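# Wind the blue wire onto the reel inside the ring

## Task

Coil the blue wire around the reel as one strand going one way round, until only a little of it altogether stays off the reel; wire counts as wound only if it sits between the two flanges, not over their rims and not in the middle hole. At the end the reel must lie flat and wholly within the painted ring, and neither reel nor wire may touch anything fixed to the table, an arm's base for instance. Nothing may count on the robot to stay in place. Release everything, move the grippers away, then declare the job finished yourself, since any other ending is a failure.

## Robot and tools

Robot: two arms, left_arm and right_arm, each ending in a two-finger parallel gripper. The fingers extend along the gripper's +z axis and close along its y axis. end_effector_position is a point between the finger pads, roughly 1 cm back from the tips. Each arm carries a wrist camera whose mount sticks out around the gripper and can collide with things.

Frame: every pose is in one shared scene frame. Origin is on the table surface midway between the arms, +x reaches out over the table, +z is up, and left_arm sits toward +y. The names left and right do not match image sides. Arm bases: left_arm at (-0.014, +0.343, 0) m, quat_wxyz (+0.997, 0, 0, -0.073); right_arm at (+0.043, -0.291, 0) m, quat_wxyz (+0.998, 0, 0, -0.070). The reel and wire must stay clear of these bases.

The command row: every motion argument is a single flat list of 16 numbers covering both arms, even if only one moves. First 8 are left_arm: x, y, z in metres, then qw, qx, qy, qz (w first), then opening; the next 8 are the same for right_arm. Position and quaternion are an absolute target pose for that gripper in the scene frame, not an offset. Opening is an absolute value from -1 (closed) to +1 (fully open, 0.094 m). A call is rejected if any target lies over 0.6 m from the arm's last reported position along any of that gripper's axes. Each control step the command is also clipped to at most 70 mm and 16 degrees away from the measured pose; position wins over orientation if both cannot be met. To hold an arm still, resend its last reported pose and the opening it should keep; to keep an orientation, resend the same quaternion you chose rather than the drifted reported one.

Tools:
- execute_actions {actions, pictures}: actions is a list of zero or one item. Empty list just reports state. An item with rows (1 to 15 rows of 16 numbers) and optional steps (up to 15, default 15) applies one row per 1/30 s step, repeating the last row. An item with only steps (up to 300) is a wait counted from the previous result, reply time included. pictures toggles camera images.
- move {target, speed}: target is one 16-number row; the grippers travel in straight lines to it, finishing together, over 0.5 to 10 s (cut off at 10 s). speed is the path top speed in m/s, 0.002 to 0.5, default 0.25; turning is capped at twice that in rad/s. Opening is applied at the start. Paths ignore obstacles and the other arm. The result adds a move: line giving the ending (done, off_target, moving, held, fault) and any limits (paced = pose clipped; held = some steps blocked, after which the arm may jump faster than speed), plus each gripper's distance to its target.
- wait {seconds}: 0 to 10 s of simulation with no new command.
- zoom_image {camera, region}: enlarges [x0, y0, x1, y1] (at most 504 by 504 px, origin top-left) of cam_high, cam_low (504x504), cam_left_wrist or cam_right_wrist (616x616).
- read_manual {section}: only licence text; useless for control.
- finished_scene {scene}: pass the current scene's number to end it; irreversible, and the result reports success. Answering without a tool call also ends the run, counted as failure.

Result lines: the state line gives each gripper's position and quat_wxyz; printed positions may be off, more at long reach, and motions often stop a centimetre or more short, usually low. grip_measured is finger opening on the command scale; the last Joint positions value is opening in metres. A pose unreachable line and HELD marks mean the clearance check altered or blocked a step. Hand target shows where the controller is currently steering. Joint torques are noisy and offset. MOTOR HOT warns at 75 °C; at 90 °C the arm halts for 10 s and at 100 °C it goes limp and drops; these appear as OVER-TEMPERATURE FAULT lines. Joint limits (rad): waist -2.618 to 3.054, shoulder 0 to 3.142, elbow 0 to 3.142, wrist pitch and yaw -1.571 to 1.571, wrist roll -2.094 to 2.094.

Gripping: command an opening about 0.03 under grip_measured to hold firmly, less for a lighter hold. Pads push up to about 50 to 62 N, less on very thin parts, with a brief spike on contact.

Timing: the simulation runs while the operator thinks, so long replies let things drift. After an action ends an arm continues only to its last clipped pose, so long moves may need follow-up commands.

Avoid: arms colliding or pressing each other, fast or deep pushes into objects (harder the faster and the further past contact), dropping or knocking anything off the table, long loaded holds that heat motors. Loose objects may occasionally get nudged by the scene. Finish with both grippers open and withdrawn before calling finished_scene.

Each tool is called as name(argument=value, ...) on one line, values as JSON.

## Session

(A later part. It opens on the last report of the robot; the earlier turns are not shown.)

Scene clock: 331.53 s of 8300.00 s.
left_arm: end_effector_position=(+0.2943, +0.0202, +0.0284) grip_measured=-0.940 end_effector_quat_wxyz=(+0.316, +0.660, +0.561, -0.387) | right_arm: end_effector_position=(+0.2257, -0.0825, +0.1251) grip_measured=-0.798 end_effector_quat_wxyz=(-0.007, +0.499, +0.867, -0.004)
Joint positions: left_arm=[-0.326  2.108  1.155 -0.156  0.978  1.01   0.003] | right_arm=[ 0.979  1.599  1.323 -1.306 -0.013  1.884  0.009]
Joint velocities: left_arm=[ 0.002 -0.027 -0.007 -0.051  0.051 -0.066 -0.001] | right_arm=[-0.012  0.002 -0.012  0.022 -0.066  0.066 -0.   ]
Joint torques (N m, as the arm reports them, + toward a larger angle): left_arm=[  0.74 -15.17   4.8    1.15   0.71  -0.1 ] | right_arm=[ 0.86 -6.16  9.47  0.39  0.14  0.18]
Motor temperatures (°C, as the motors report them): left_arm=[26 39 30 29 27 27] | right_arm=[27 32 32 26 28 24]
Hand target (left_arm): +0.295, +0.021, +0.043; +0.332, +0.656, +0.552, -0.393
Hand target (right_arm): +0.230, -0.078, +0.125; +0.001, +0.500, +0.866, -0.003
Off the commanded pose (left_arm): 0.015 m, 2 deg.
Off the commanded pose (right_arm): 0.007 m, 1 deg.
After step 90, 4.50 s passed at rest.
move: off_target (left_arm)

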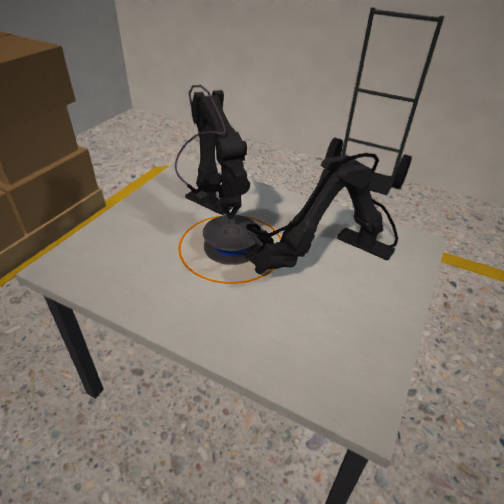

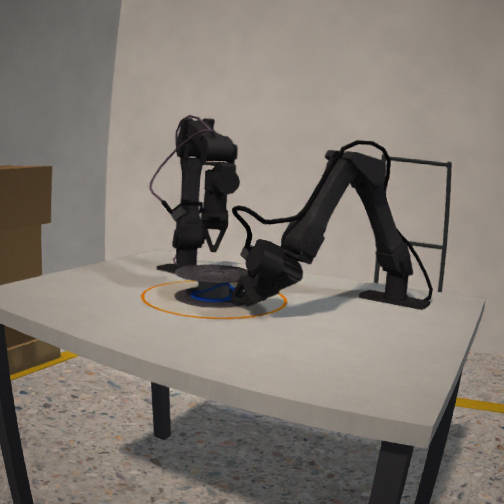

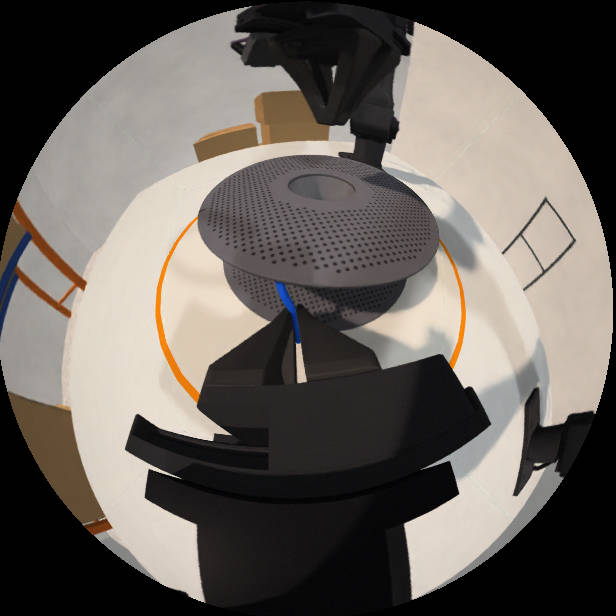

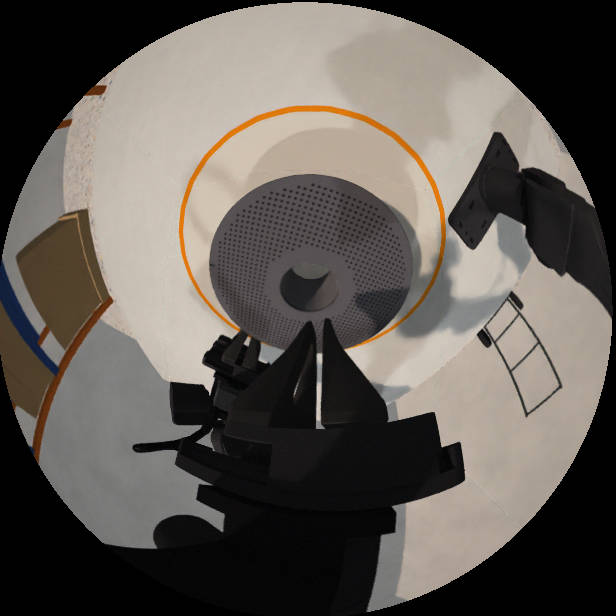

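move(target=[0.296,0.022,0.043,0.3311,0.6566,0.5510,-0.3945,-0.965, 0.235,-0.072,0.047,0,0.5,0.866,0,-0.8], speed=0.07)

Scene clock: 338.33 s of 8300.00 s.
left_arm: end_effector_position=(+0.2955, +0.0212, +0.0292) grip_measured=-0.940 end_effector_quat_wxyz=(+0.318, +0.658, +0.562, -0.388) | right_arm: end_effector_position=(+0.2370, -0.0699, +0.0551) grip_measured=-0.798 end_effector_quat_wxyz=(-0.004, +0.500, +0.866, +0.012)
Joint positions: left_arm=[-0.321  2.108  1.154 -0.153  0.983  1.008  0.003] | right_arm=[ 0.979  1.678  1.125 -0.996 -0.013  1.886  0.009]
Joint velocities: left_arm=[ 0.007  0.017  0.002  0.037 -0.066  0.095 -0.   ] | right_arm=[ 0.002 -0.002 -0.012  0.007  0.007 -0.022  0.   ]
Joint torques (N m, as the arm reports them, + toward a larger angle): left_arm=[  0.79 -14.81   5.25   1.03   0.7    0.01] | right_arm=[ 0.64 -7.11  5.82  0.46  0.12  0.14]
Motor temperatures (°C, as the motors report them): left_arm=[26 38 30 29 27 27] | right_arm=[27 32 32 27 28 24]
Hand target (left_arm): +0.296, +0.022, +0.043; +0.331, +0.656, +0.551, -0.394
Hand target (right_arm): +0.235, -0.073, +0.047; -0.000, +0.500, +0.866, +0.000
Off the commanded pose (left_arm): 0.014 m, 2 deg.
Off the commanded pose (right_arm): 0.009 m, 1 deg.
After step 90, 2.17 s passed at rest.
move: off_target (left_arm)

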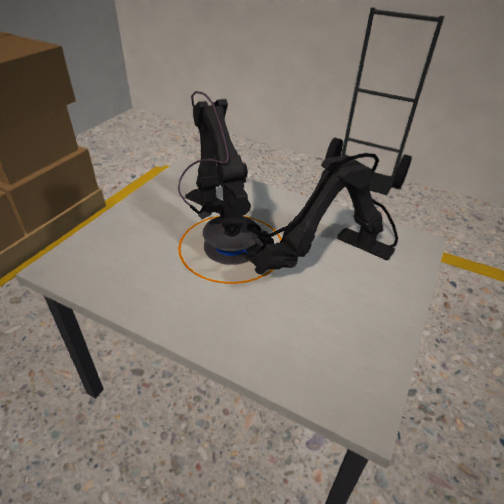

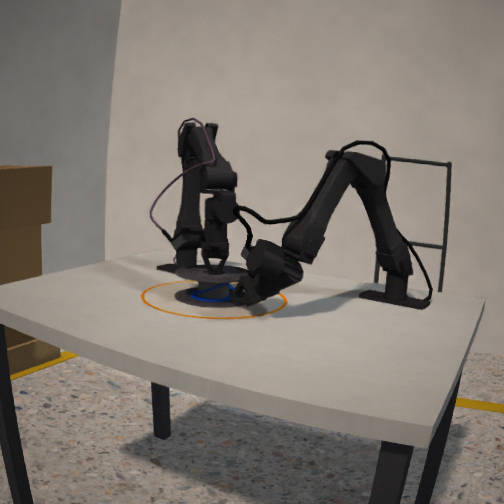

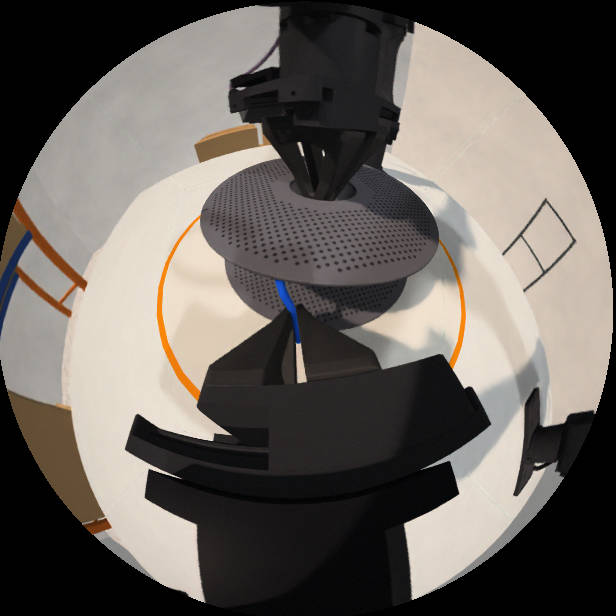

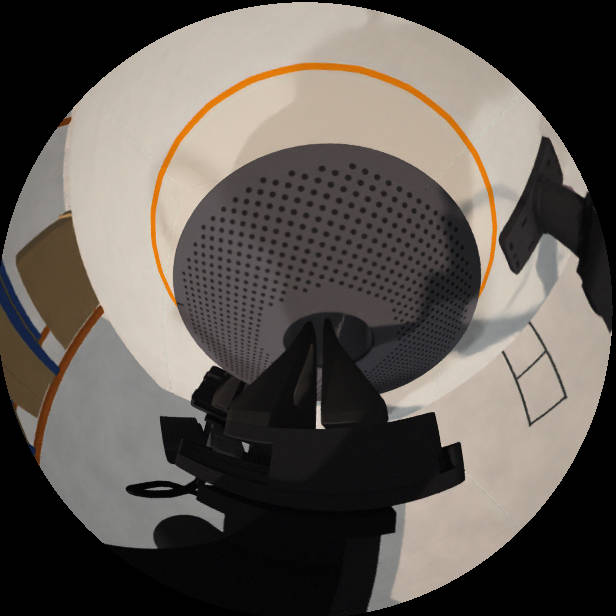

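execute_actions(actions=[{"rows": [[0.296,0.022,0.043,0.3311,0.6566,0.5510,-0.3945,-0.965, 0.231,-0.075,0.047,0,0.5,0.866,0,-0.6],[0.296,0.022,0.043,0.3311,0.6566,0.5510,-0.3945,-0.965, 0.231,-0.075,0.047,0,0.5,0.866,0,-0.5],[0.296,0.022,0.043,0.3311,0.6566,0.5510,-0.3945,-0.965, 0.231,-0.075,0.047,0,0.5,0.866,0,-0.42],[0.296,0.022,0.043,0.3311,0.6566,0.5510,-0.3945,-0.965, 0.231,-0.075,0.047,0,0.5,0.866,0,-0.36],[0.296,0.022,0.043,0.3311,0.6566,0.5510,-0.3945,-0.965, 0.231,-0.075,0.047,0,0.5,0.866,0,-0.32],[0.296,0.022,0.043,0.3311,0.6566,0.5510,-0.3945,-0.965, 0.231,-0.075,0.047,0,0.5,0.866,0,-0.29],[0.296,0.022,0.043,0.3311,0.6566,0.5510,-0.3945,-0.965, 0.231,-0.075,0.047,0,0.5,0.866,0,-0.26],[0.296,0.022,0.043,0.3311,0.6566,0.5510,-0.3945,-0.965, 0.231,-0.075,0.047,0,0.5,0.866,0,-0.24]], "steps": 15}], pictures=false)

zoom_image(camera="cam_low", region=[135, 245, 305, 325])

Scene clock: 345.67 s of 8300.00 s.
left_arm: end_effector_position=(+0.2955, +0.0212, +0.0292) grip_measured=-0.940 end_effector_quat_wxyz=(+0.318, +0.658, +0.562, -0.388) | right_arm: end_effector_position=(+0.2343, -0.0729, +0.0545) grip_measured=-0.251 end_effector_quat_wxyz=(-0.004, +0.502, +0.865, +0.011)
Joint positions: left_arm=[-0.321  2.108  1.154 -0.153  0.983  1.008  0.003] | right_arm=[ 0.979  1.666  1.109 -0.995 -0.013  1.89   0.035]
Joint velocities: left_arm=[ 0.002  0.002  0.012 -0.051 -0.051  0.037 -0.   ] | right_arm=[ 0.007  0.012 -0.007  0.037 -0.037  0.022 -0.001]
Joint torques (N m, as the arm reports them, + toward a larger angle): left_arm=[  0.74 -14.81   5.26   1.03   0.73   0.01] | right_arm=[ 0.9  -7.23  5.6   0.5   0.12  0.14]
Motor temperatures (°C, as the motors report them): left_arm=[26 38 30 29 27 27] | right_arm=[27 32 32 27 28 24]
Hand target (left_arm): +0.296, +0.022, +0.043; +0.331, +0.657, +0.551, -0.394
Hand target (right_arm): +0.231, -0.075, +0.047; +0.000, +0.500, +0.866, -0.000
Off the commanded pose (left_arm): 0.014 m, 2 deg.
Off the commanded pose (right_arm): 0.008 m, 1 deg.
Steps of this call (steps 1 to 90: nothing new was sent; then 3.83 s passed at rest; steps 91 to 105: all 15 steps of this action). Readings (end_effector_position):
91: left_arm (+0.2955, +0.0212, +0.0292) | right_arm (+0.2371, -0.0698, +0.0546)
92: left_arm (+0.2955, +0.0212, +0.0292) | right_arm (+0.2367, -0.0703, +0.0538)
94: left_arm (+0.2955, +0.0212, +0.0292) | right_arm (+0.2349, -0.0723, +0.0518)
98: left_arm (+0.2955, +0.0212, +0.0292) | right_arm (+0.2343, -0.0729, +0.0539)
105: the state above

Region (135, 245, 305, 325) of cam_low's 504x504 image, scaled by 2.965, with more detail than that image has; it fills the top 237 rows of this view, and the rest is white.

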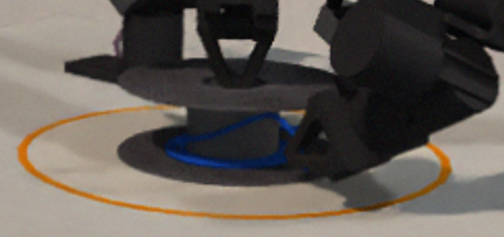

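move(target=[0.256,0.013,0.036,0.3642,0.6061,0.6061,-0.3642,-0.965, 0.231,-0.075,0.047,0,0.5,0.866,0,-0.24], speed=0.05)

zoom_image(camera="cam_low", region=[135, 245, 305, 325])

Scene clock: 358.67 s of 8300.00 s.
left_arm: end_effector_position=(+0.2590, +0.0148, +0.0263) grip_measured=-0.940 end_effector_quat_wxyz=(+0.353, +0.603, +0.617, -0.362) | right_arm: end_effector_position=(+0.2343, -0.0729, +0.0545) grip_measured=-0.251 end_effector_quat_wxyz=(-0.004, +0.502, +0.865, +0.011)
Joint positions: left_arm=[-0.419  1.957  0.808  0.343  0.827  0.631  0.003] | right_arm=[ 0.979  1.666  1.109 -0.995 -0.013  1.89   0.035]
Joint velocities: left_arm=[ 0.007  0.012 -0.002  0.007 -0.051 -0.051 -0.001] | right_arm=[ 0.012  0.002  0.017 -0.022  0.051 -0.037 -0.001]
Joint torques (N m, as the arm reports them, + toward a larger angle): left_arm=[ -0.61 -12.99   4.15   1.65   0.4   -0.16] | right_arm=[ 0.92 -7.24  5.59  0.49  0.13  0.14]
Motor temperatures (°C, as the motors report them): left_arm=[26 37 29 29 27 27] | right_arm=[27 31 31 27 28 24]
Hand target (left_arm): +0.257, +0.012, +0.038; +0.365, +0.604, +0.607, -0.365
Hand target (right_arm): +0.231, -0.075, +0.047; +0.000, +0.500, +0.866, +0.000
Off the commanded pose (left_arm): 0.010 m, 2 deg.
Off the commanded pose (right_arm): 0.008 m, 1 deg.
After step 90, 7.77 s passed at rest.
move: done

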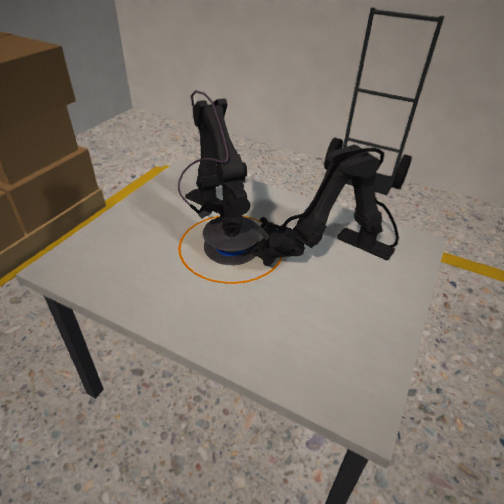

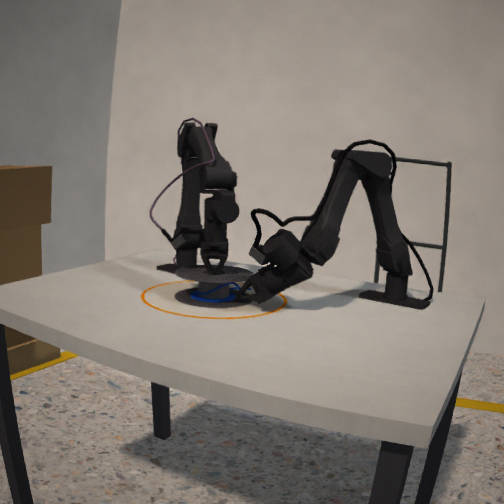

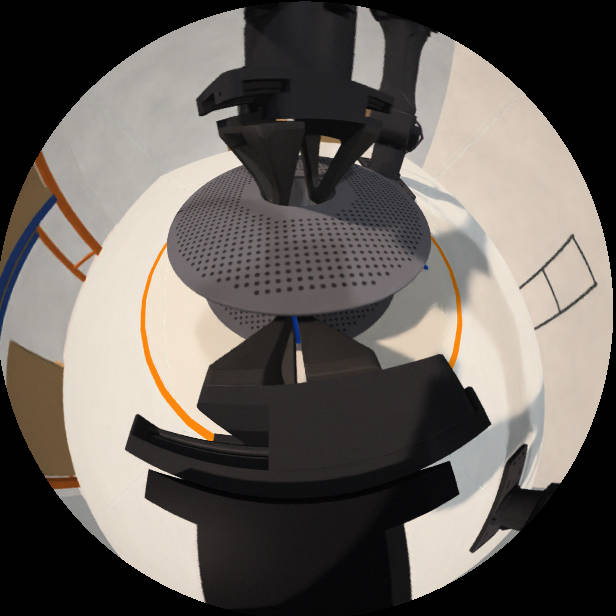

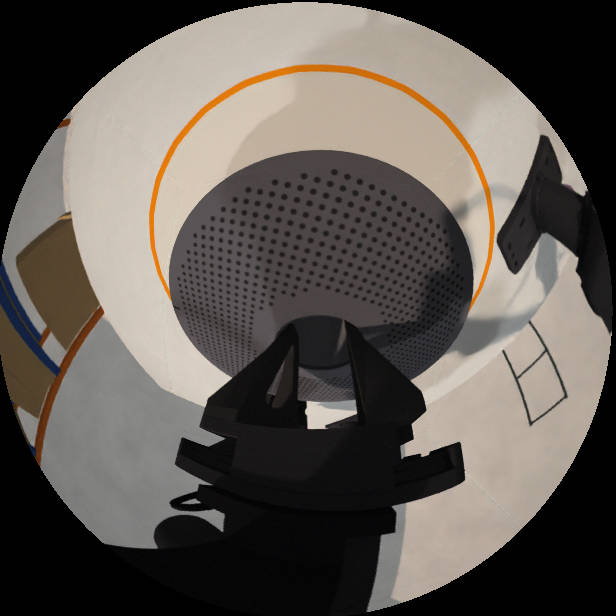

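Region (135, 245, 305, 325) of cam_low's 504x504 image, scaled by 2.965, with more detail than that image has; it fills the top 237 rows of this view, and the rest is white.

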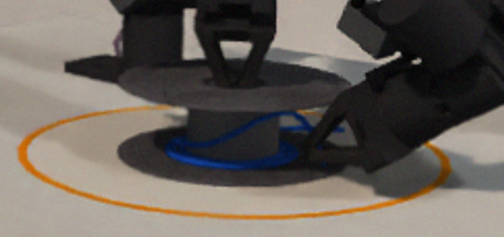

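move(target=[0.217,-0.001,0.032,0.4460,0.4286,0.7423,-0.2575,-0.965, 0.231,-0.075,0.047,0,0.5,0.866,0,-0.24], speed=0.04)

zoom_image(camera="cam_low", region=[135, 245, 305, 325])

Scene clock: 372.73 s of 8300.00 s.
left_arm: end_effector_position=(+0.2187, +0.0007, +0.0224) grip_measured=-0.940 end_effector_quat_wxyz=(+0.431, +0.431, +0.752, -0.249) | right_arm: end_effector_position=(+0.2343, -0.0730, +0.0545) grip_measured=-0.251 end_effector_quat_wxyz=(-0.004, +0.502, +0.865, +0.011)
Joint positions: left_arm=[-0.788  1.83   0.48   0.819  0.094  0.052  0.003] | right_arm=[ 0.979  1.666  1.109 -0.995 -0.013  1.89   0.035]
Joint velocities: left_arm=[-0.007 -0.007 -0.017  0.051  0.022  0.051 -0.001] | right_arm=[ 0.007  0.022 -0.002  0.022  0.066  0.022  0.001]
Joint torques (N m, as the arm reports them, + toward a larger angle): left_arm=[ -0.85 -10.99   3.57   2.15   0.03  -0.12] | right_arm=[ 0.91 -7.24  5.61  0.5   0.14  0.14]
Motor temperatures (°C, as the motors report them): left_arm=[26 36 29 30 27 27] | right_arm=[27 31 31 27 28 24]
Hand target (left_arm): +0.216, -0.002, +0.035; +0.445, +0.426, +0.744, -0.259
Hand target (right_arm): +0.231, -0.075, +0.047; +0.000, +0.500, +0.866, -0.000
Off the commanded pose (left_arm): 0.010 m, 2 deg.
Off the commanded pose (right_arm): 0.008 m, 1 deg.
After step 90, 4.43 s passed at rest.
move: done

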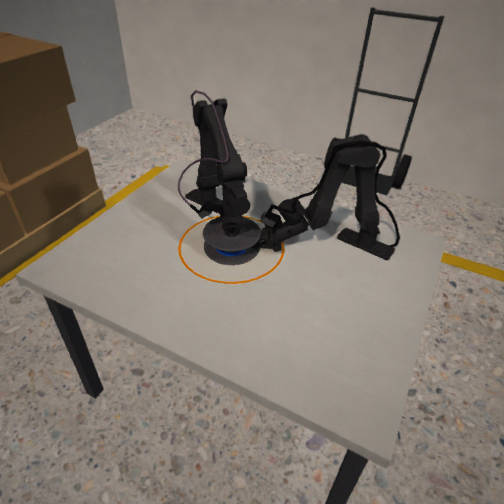

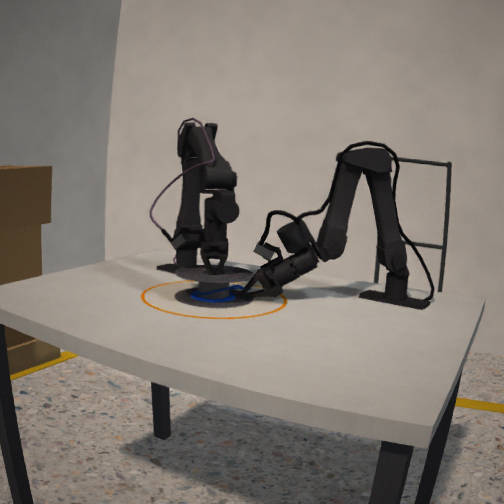

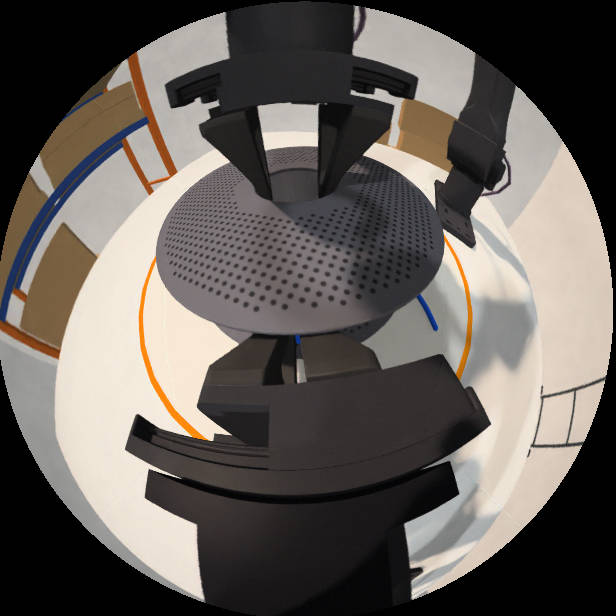

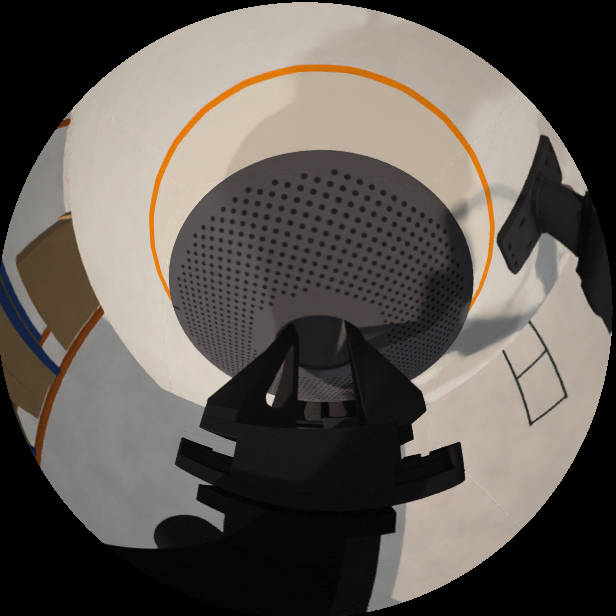

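Region (135, 245, 305, 325) of cam_low's 504x504 image, scaled by 2.965, with more detail than that image has; it fills the top 237 rows of this view, and the rest is white.

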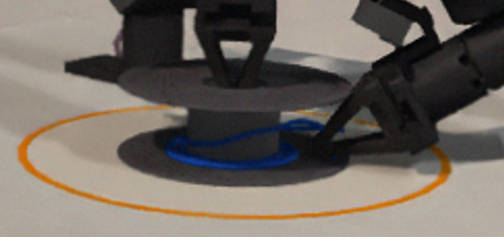

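move(target=[0.188,-0.023,0.032,0.4912,0.2578,0.8175,-0.1549,-0.965, 0.231,-0.075,0.047,0,0.5,0.866,0,-0.24], speed=0.04)

zoom_image(camera="cam_low", region=[135, 245, 305, 325])

Scene clock: 386.97 s of 8300.00 s.
left_arm: end_effector_position=(+0.1934, -0.0088, +0.0269) grip_measured=-0.940 end_effector_quat_wxyz=(+0.488, +0.256, +0.823, -0.136) | right_arm: end_effector_position=(+0.2328, -0.0734, +0.0549) grip_measured=-0.248 end_effector_quat_wxyz=(-0.005, +0.498, +0.867, +0.009)
Joint positions: left_arm=[-1.148  1.85   0.575  0.637 -0.615 -0.374  0.003] | right_arm=[ 0.981  1.664  1.109 -1.    -0.013  1.884  0.035]
Joint velocities: left_arm=[-0.022  0.017  0.002  0.051 -0.066 -0.007 -0.001] | right_arm=[ 0.002 -0.017 -0.017  0.051  0.022 -0.022 -0.001]
Joint torques (N m, as the arm reports them, + toward a larger angle): left_arm=[-2.21 -8.02  7.32  1.79 -0.13 -0.15] | right_arm=[ 0.71 -7.12  5.57  0.55  0.13  0.2 ]
Motor temperatures (°C, as the motors report them): left_arm=[26 35 29 32 27 27] | right_arm=[27 31 31 27 28 24]
Hand target (left_arm): +0.186, -0.023, +0.033; +0.489, +0.257, +0.819, -0.156
Hand target (right_arm): +0.231, -0.075, +0.047; +0.000, +0.500, +0.866, +0.000
Off the commanded pose (left_arm): 0.016 m, 2 deg.
Off the commanded pose (right_arm): 0.008 m, 1 deg.
After step 90, 5.60 s passed at rest.
move: off_target (left_arm)

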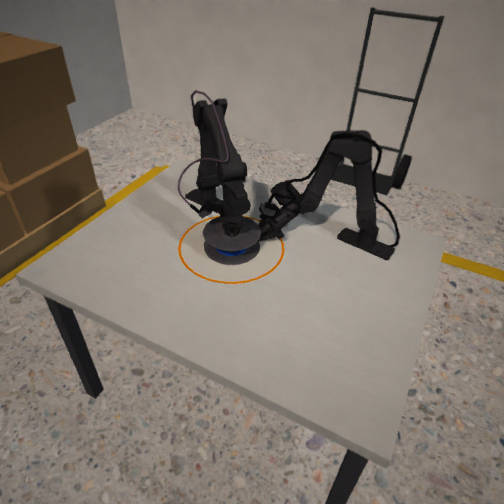

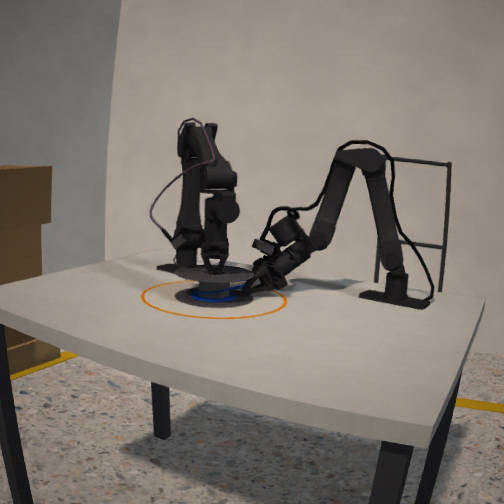

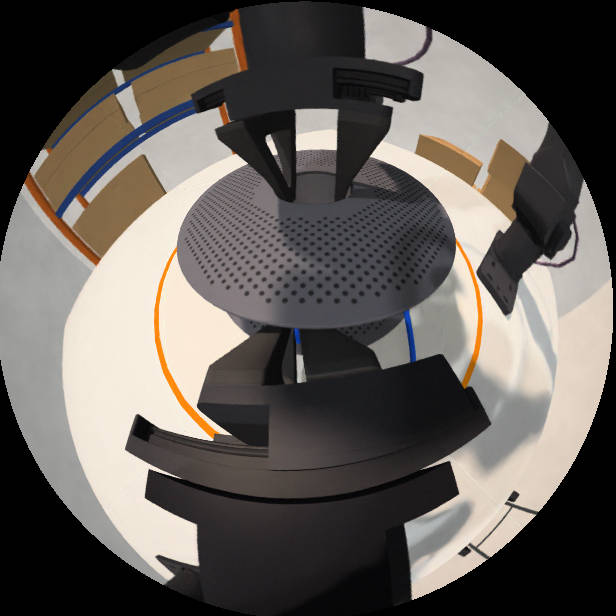

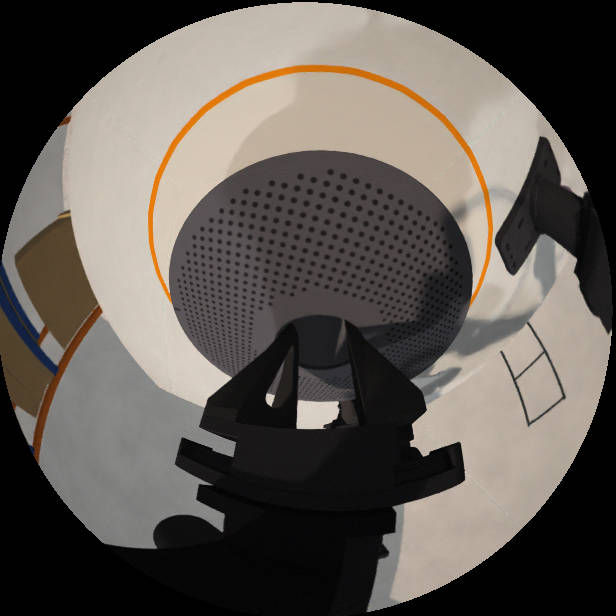

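Region (135, 245, 305, 325) of cam_low's 504x504 image, scaled by 2.965, with more detail than that image has; it fills the top 237 rows of this view, and the rest is white.

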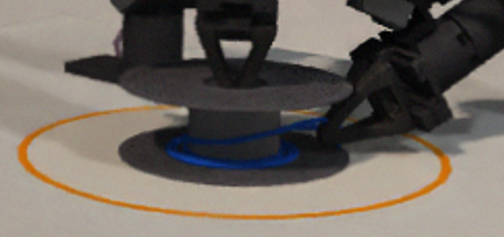

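move(target=[0.197,-0.026,0.024,0.4912,0.2578,0.8175,-0.1549,-0.965, 0.231,-0.075,0.047,0,0.5,0.866,0,-0.24], speed=0.03)

zoom_image(camera="cam_low", region=[135, 245, 305, 325])

Scene clock: 391.57 s of 8300.00 s.
left_arm: end_effector_position=(+0.1957, -0.0128, +0.0221) grip_measured=-0.940 end_effector_quat_wxyz=(+0.492, +0.256, +0.821, -0.138) | right_arm: end_effector_position=(+0.2329, -0.0735, +0.0551) grip_measured=-0.248 end_effector_quat_wxyz=(-0.004, +0.497, +0.868, +0.009)
Joint positions: left_arm=[-1.144  1.889  0.583  0.681 -0.614 -0.365  0.003] | right_arm=[ 0.981  1.664  1.109 -1.001 -0.012  1.883  0.035]
Joint velocities: left_arm=[-0.002 -0.012  0.002 -0.022 -0.037 -0.007  0.001] | right_arm=[ 0.017  0.002  0.032 -0.022 -0.037 -0.095  0.   ]
Joint torques (N m, as the arm reports them, + toward a larger angle): left_arm=[ 0.44 -6.72  7.42  1.97  0.06  0.02] | right_arm=[ 0.72 -7.03  5.58  0.56  0.11  0.21]
Motor temperatures (°C, as the motors report them): left_arm=[26 34 29 32 27 27] | right_arm=[27 31 31 27 28 24]
Hand target (left_arm): +0.197, -0.025, +0.024; +0.491, +0.257, +0.818, -0.155
Hand target (right_arm): +0.231, -0.075, +0.047; +0.000, +0.500, +0.866, -0.000
Off the commanded pose (left_arm): 0.013 m, 2 deg.
Off the commanded pose (right_arm): 0.008 m, 1 deg.
After step 90, 0.70 s passed at rest.
move: off_target (left_arm)

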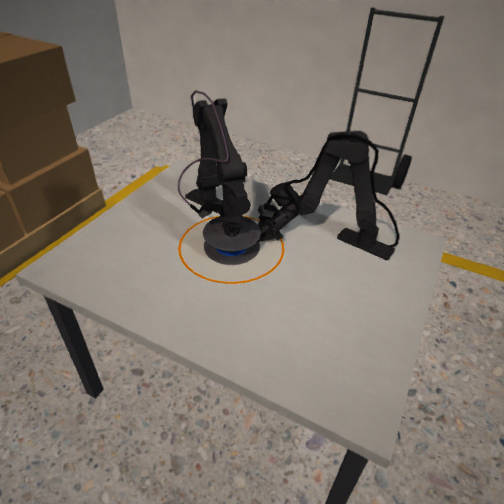

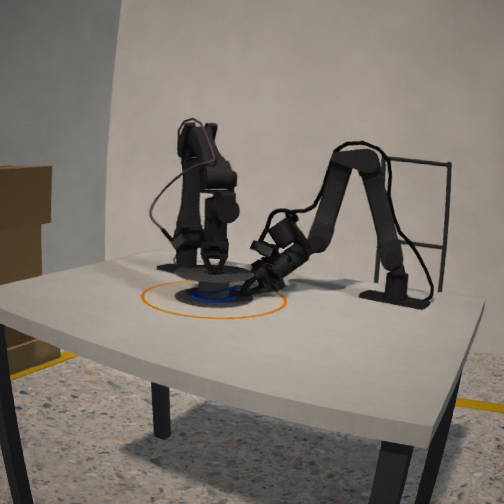

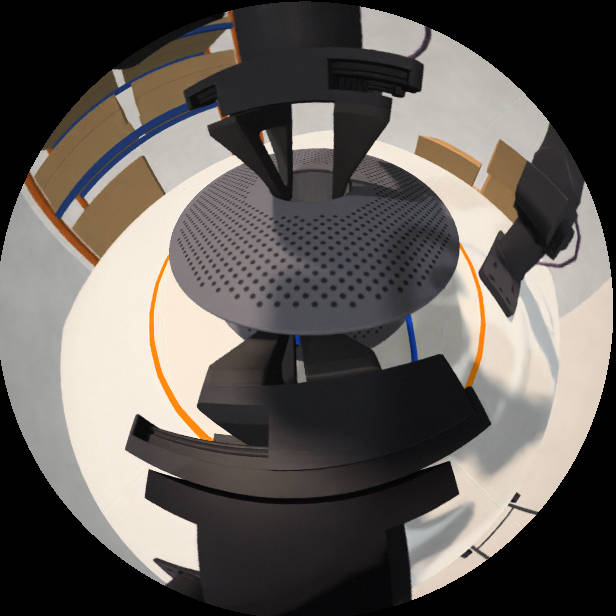

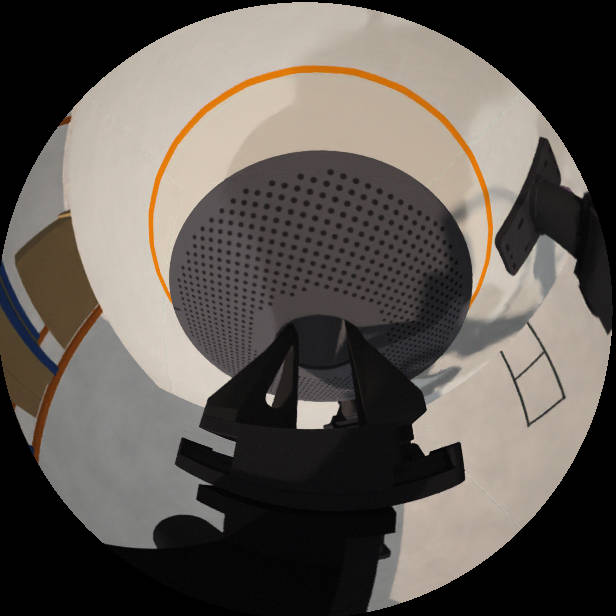

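Region (135, 245, 305, 325) of cam_low's 504x504 image, scaled by 2.965, with more detail than that image has; it fills the top 237 rows of this view, and the rest is white.

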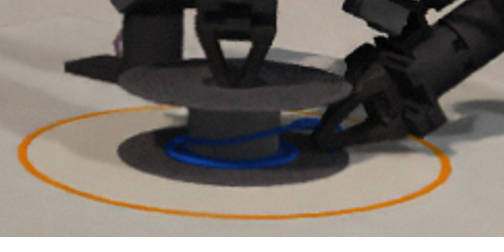

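execute_actions(actions=[{"rows": [[0.196,-0.014,0.026,0.4912,0.2578,0.8175,-0.1549,-0.75, 0.231,-0.075,0.047,0,0.5,0.866,0,-0.24]], "steps": 8}], pictures=false)

move(target=[0.155,0.018,0.045,0.4912,0.2578,0.8175,-0.1549,-0.75, 0.231,-0.075,0.047,0,0.5,0.866,0,-0.24], speed=0.05)

zoom_image(camera="cam_low", region=[135, 245, 305, 325])

Scene clock: 395.00 s of 8300.00 s.
left_arm: end_effector_position=(+0.1941, -0.0147, +0.0208) grip_measured=-0.752 end_effector_quat_wxyz=(+0.486, +0.261, +0.821, -0.147) | right_arm: end_effector_position=(+0.2330, -0.0736, +0.0551) grip_measured=-0.248 end_effector_quat_wxyz=(-0.004, +0.497, +0.868, +0.009)
Joint positions: left_arm=[-1.14   1.89   0.579  0.69  -0.587 -0.363  0.012] | right_arm=[ 0.981  1.664  1.109 -1.001 -0.012  1.883  0.035]
Joint velocities: left_arm=[ 0.017 -0.002  0.032 -0.037  0.066 -0.066  0.001] | right_arm=[ 0.012  0.002 -0.012 -0.051  0.022 -0.037 -0.   ]
Joint torques (N m, as the arm reports them, + toward a larger angle): left_arm=[  0.68 -10.09   3.67   1.97  -0.18   0.06] | right_arm=[ 0.72 -7.04  5.56  0.55  0.11  0.21]
Motor temperatures (°C, as the motors report them): left_arm=[26 34 29 32 27 27] | right_arm=[27 31 31 27 28 24]
Hand target (left_arm): +0.196, -0.014, +0.026; +0.491, +0.258, +0.817, -0.155
Hand target (right_arm): +0.231, -0.075, +0.047; +0.000, +0.500, +0.866, -0.000
Off the commanded pose (left_arm): 0.006 m, 1 deg.
Off the commanded pose (right_arm): 0.008 m, 1 deg.
Steps of this call (steps 1 to 90: nothing new was sent; then 0.17 s passed at rest; steps 91 to 98: all 8 steps of this action). Readings (end_effector_position):
91: left_arm (+0.1954, -0.0130, +0.0217) | right_arm (+0.2330, -0.0736, +0.0551)
92: left_arm (+0.1950, -0.0132, +0.0212) | right_arm (+0.2330, -0.0736, +0.0551)
94: left_arm (+0.1947, -0.0135, +0.0207) | right_arm (+0.2330, -0.0736, +0.0551)
98: the state above

Scene clock: 396.83 s of 8300.00 s.
left_arm: end_effector_position=(+0.1553, +0.0127, +0.0409) grip_measured=-0.752 end_effector_quat_wxyz=(+0.487, +0.263, +0.818, -0.156) | right_arm: end_effector_position=(+0.2330, -0.0736, +0.0551) grip_measured=-0.248 end_effector_quat_wxyz=(-0.004, +0.497, +0.868, +0.009)
Joint positions: left_arm=[-1.254  1.688  0.445  0.592 -0.666 -0.439  0.012] | right_arm=[ 0.981  1.664  1.109 -1.001 -0.012  1.883  0.035]
Joint velocities: left_arm=[-0.012 -0.002  0.007 -0.051 -0.007 -0.066  0.001] | right_arm=[-0.007 -0.002 -0.017  0.007 -0.066 -0.037 -0.   ]
Joint torques (N m, as the arm reports them, + toward a larger angle): left_arm=[-0.65 -9.71  3.99  1.55 -0.42 -0.15] | right_arm=[ 0.73 -7.03  5.58  0.56  0.11  0.21]
Motor temperatures (°C, as the motors report them): left_arm=[26 34 29 32 27 27] | right_arm=[27 31 31 27 28 24]
Hand target (left_arm): +0.154, +0.017, +0.045; +0.491, +0.257, +0.818, -0.156
Hand target (right_arm): +0.231, -0.075, +0.047; +0.000, +0.500, +0.866, +0.000
Off the commanded pose (left_arm): 0.007 m, 1 deg.
Off the commanded pose (right_arm): 0.008 m, 1 deg.
move: done

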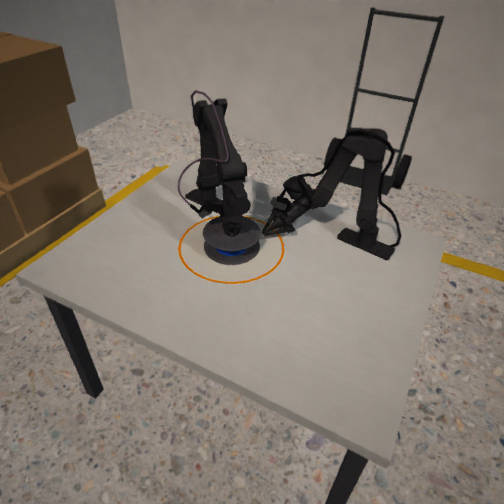

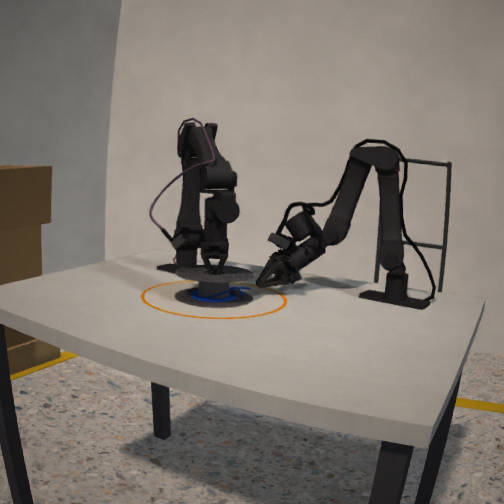

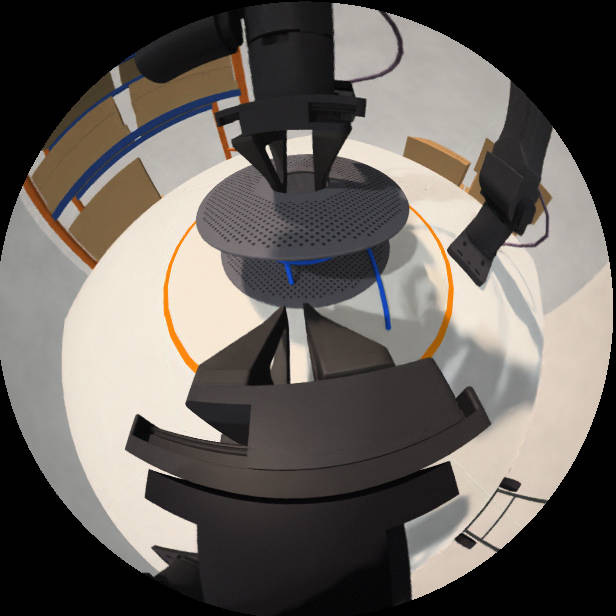

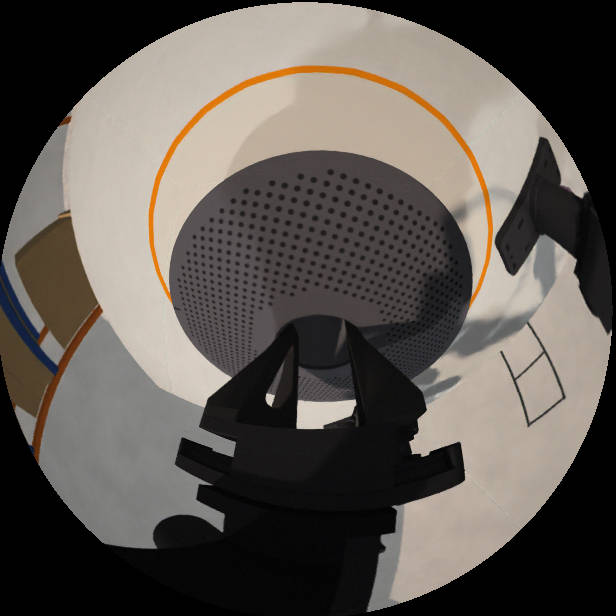

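Region (135, 245, 305, 325) of cam_low's 504x504 image, scaled by 2.965, with more detail than that image has; it fills the top 237 rows of this view, and the rest is white.

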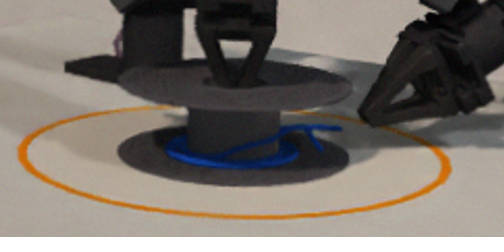

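move(target=[0.128,-0.072,0.045,0.3696,0.2391,0.8924,-0.0990,-0.5, 0.231,-0.075,0.047,0,0.5,0.866,0,-0.24], speed=0.08)

Scene clock: 413.47 s of 8300.00 s.
left_arm: end_effector_position=(+0.1314, -0.0687, +0.0417) grip_measured=-0.502 end_effector_quat_wxyz=(+0.369, +0.245, +0.891, -0.100) | right_arm: end_effector_position=(+0.2330, -0.0736, +0.0551) grip_measured=-0.248 end_effector_quat_wxyz=(-0.004, +0.497, +0.868, +0.009)
Joint positions: left_arm=[-1.32   1.896  1.064 -0.203 -0.605 -0.761  0.023] | right_arm=[ 0.981  1.664  1.109 -1.001 -0.012  1.883  0.035]
Joint velocities: left_arm=[-0.007 -0.002 -0.027 -0.007  0.022 -0.022 -0.   ] | right_arm=[ 0.002 -0.002  0.007 -0.022  0.022 -0.037  0.   ]
Joint torques (N m, as the arm reports them, + toward a larger angle): left_arm=[-0.63 -9.66  8.77  1.07 -0.33 -0.15] | right_arm=[ 0.73 -7.    5.59  0.56  0.11  0.22]
Motor temperatures (°C, as the motors report them): left_arm=[26 33 29 32 27 27] | right_arm=[27 31 31 27 28 24]
Hand target (left_arm): +0.129, -0.074, +0.044; +0.370, +0.243, +0.891, -0.102
Hand target (right_arm): +0.231, -0.075, +0.047; +0.000, +0.500, +0.866, -0.000
Off the commanded pose (left_arm): 0.006 m, 1 deg.
Off the commanded pose (right_arm): 0.008 m, 1 deg.
After step 90, 11.10 s passed at rest.
move: done

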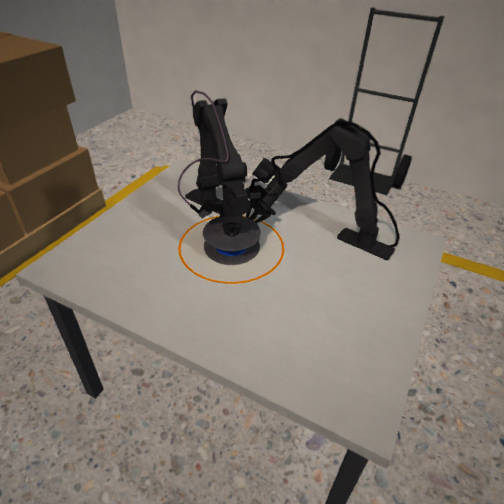

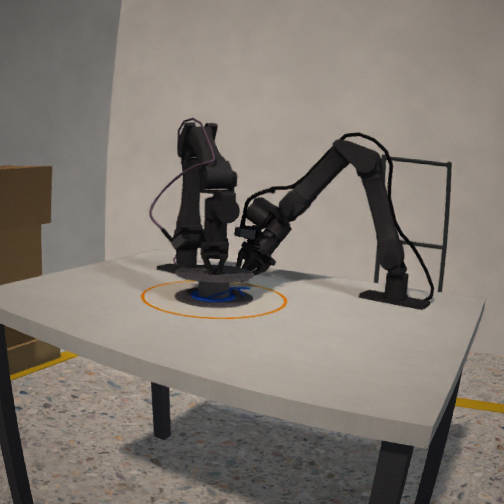

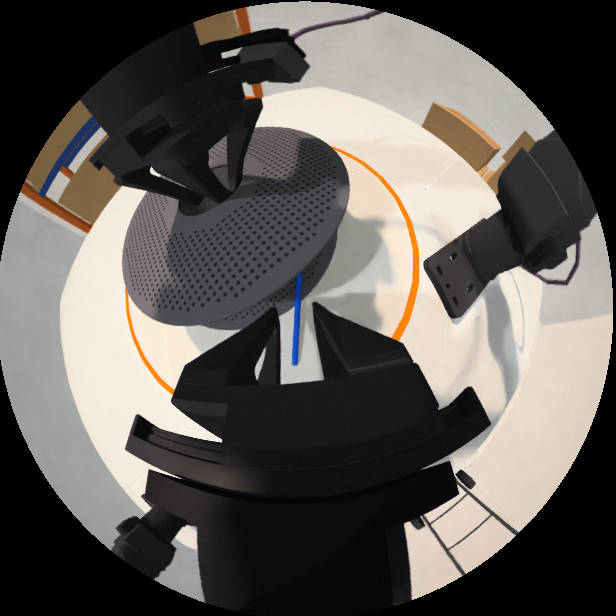

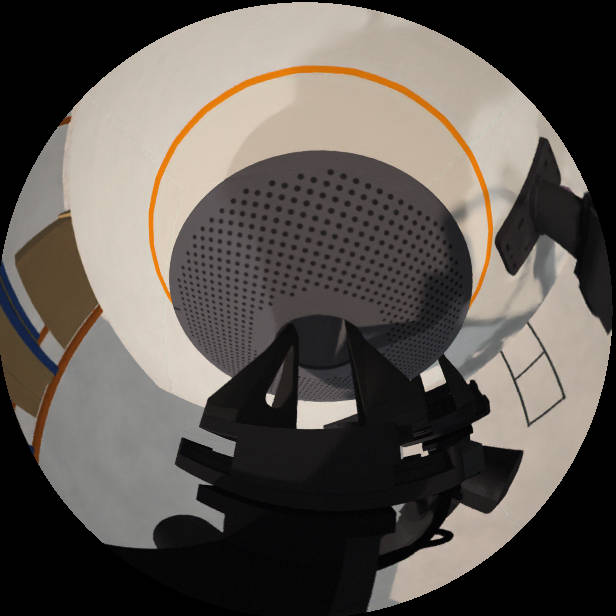

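execute_actions(actions=[])

Scene clock: 423.13 s of 8300.00 s.
left_arm: end_effector_position=(+0.1313, -0.0685, +0.0416) grip_measured=-0.502 end_effector_quat_wxyz=(+0.369, +0.245, +0.891, -0.100) | right_arm: end_effector_position=(+0.2330, -0.0736, +0.0551) grip_measured=-0.248 end_effector_quat_wxyz=(-0.004, +0.497, +0.868, +0.009)
Joint positions: left_arm=[-1.32   1.896  1.064 -0.204 -0.605 -0.761  0.023] | right_arm=[ 0.981  1.664  1.109 -1.001 -0.012  1.883  0.035]
Joint velocities: left_arm=[-0.012  0.007 -0.027 -0.051  0.007 -0.007 -0.001] | right_arm=[ 0.007  0.017  0.017  0.007 -0.022  0.007 -0.   ]
Joint torques (N m, as the arm reports them, + toward a larger angle): left_arm=[-0.63 -9.64  8.78  1.07 -0.37 -0.12] | right_arm=[ 0.75 -6.98  5.58  0.56  0.11  0.21]
Motor temperatures (°C, as the motors report them): left_arm=[26 33 30 31 27 27] | right_arm=[27 31 31 27 28 24]
Hand target (left_arm): +0.129, -0.074, +0.044; +0.370, +0.243, +0.891, -0.102
Hand target (right_arm): +0.231, -0.075, +0.047; +0.000, +0.500, +0.866, -0.000
Off the commanded pose (left_arm): 0.006 m, 1 deg.
Off the commanded pose (right_arm): 0.008 m, 1 deg.
Steps of this call (steps 1 to 90: nothing new was sent; then 6.67 s passed at rest). Readings (end_effector_position):
1: left_arm (+0.1314, -0.0687, +0.0417) | right_arm (+0.2330, -0.0736, +0.0551)
2: left_arm (+0.1314, -0.0686, +0.0417) | right_arm (+0.2330, -0.0736, +0.0551)
4: left_arm (+0.1314, -0.0686, +0.0417) | right_arm (+0.2330, -0.0736, +0.0551)
8: left_arm (+0.1313, -0.0685, +0.0416) | right_arm (+0.2330, -0.0736, +0.0551)
90: the state above

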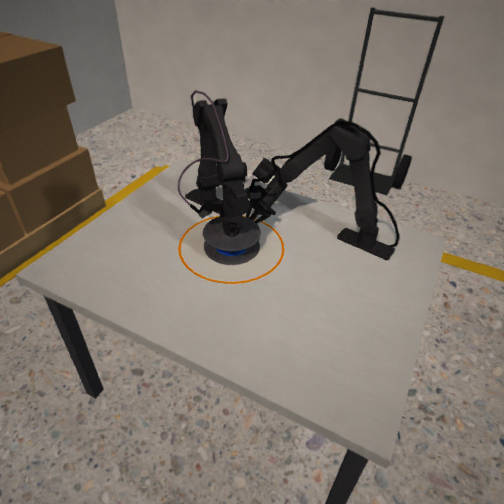

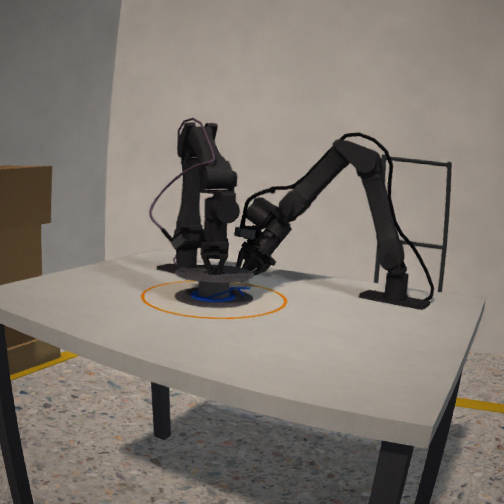

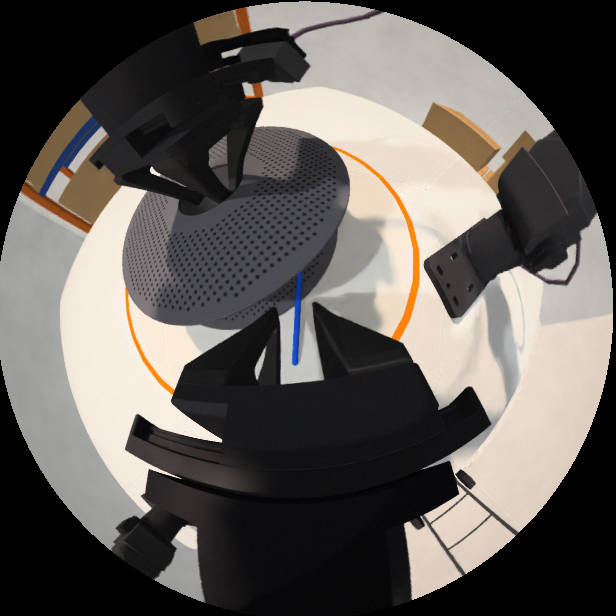

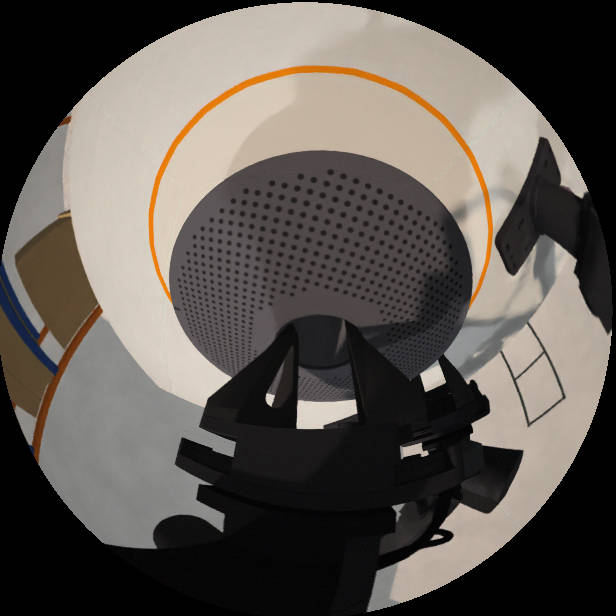

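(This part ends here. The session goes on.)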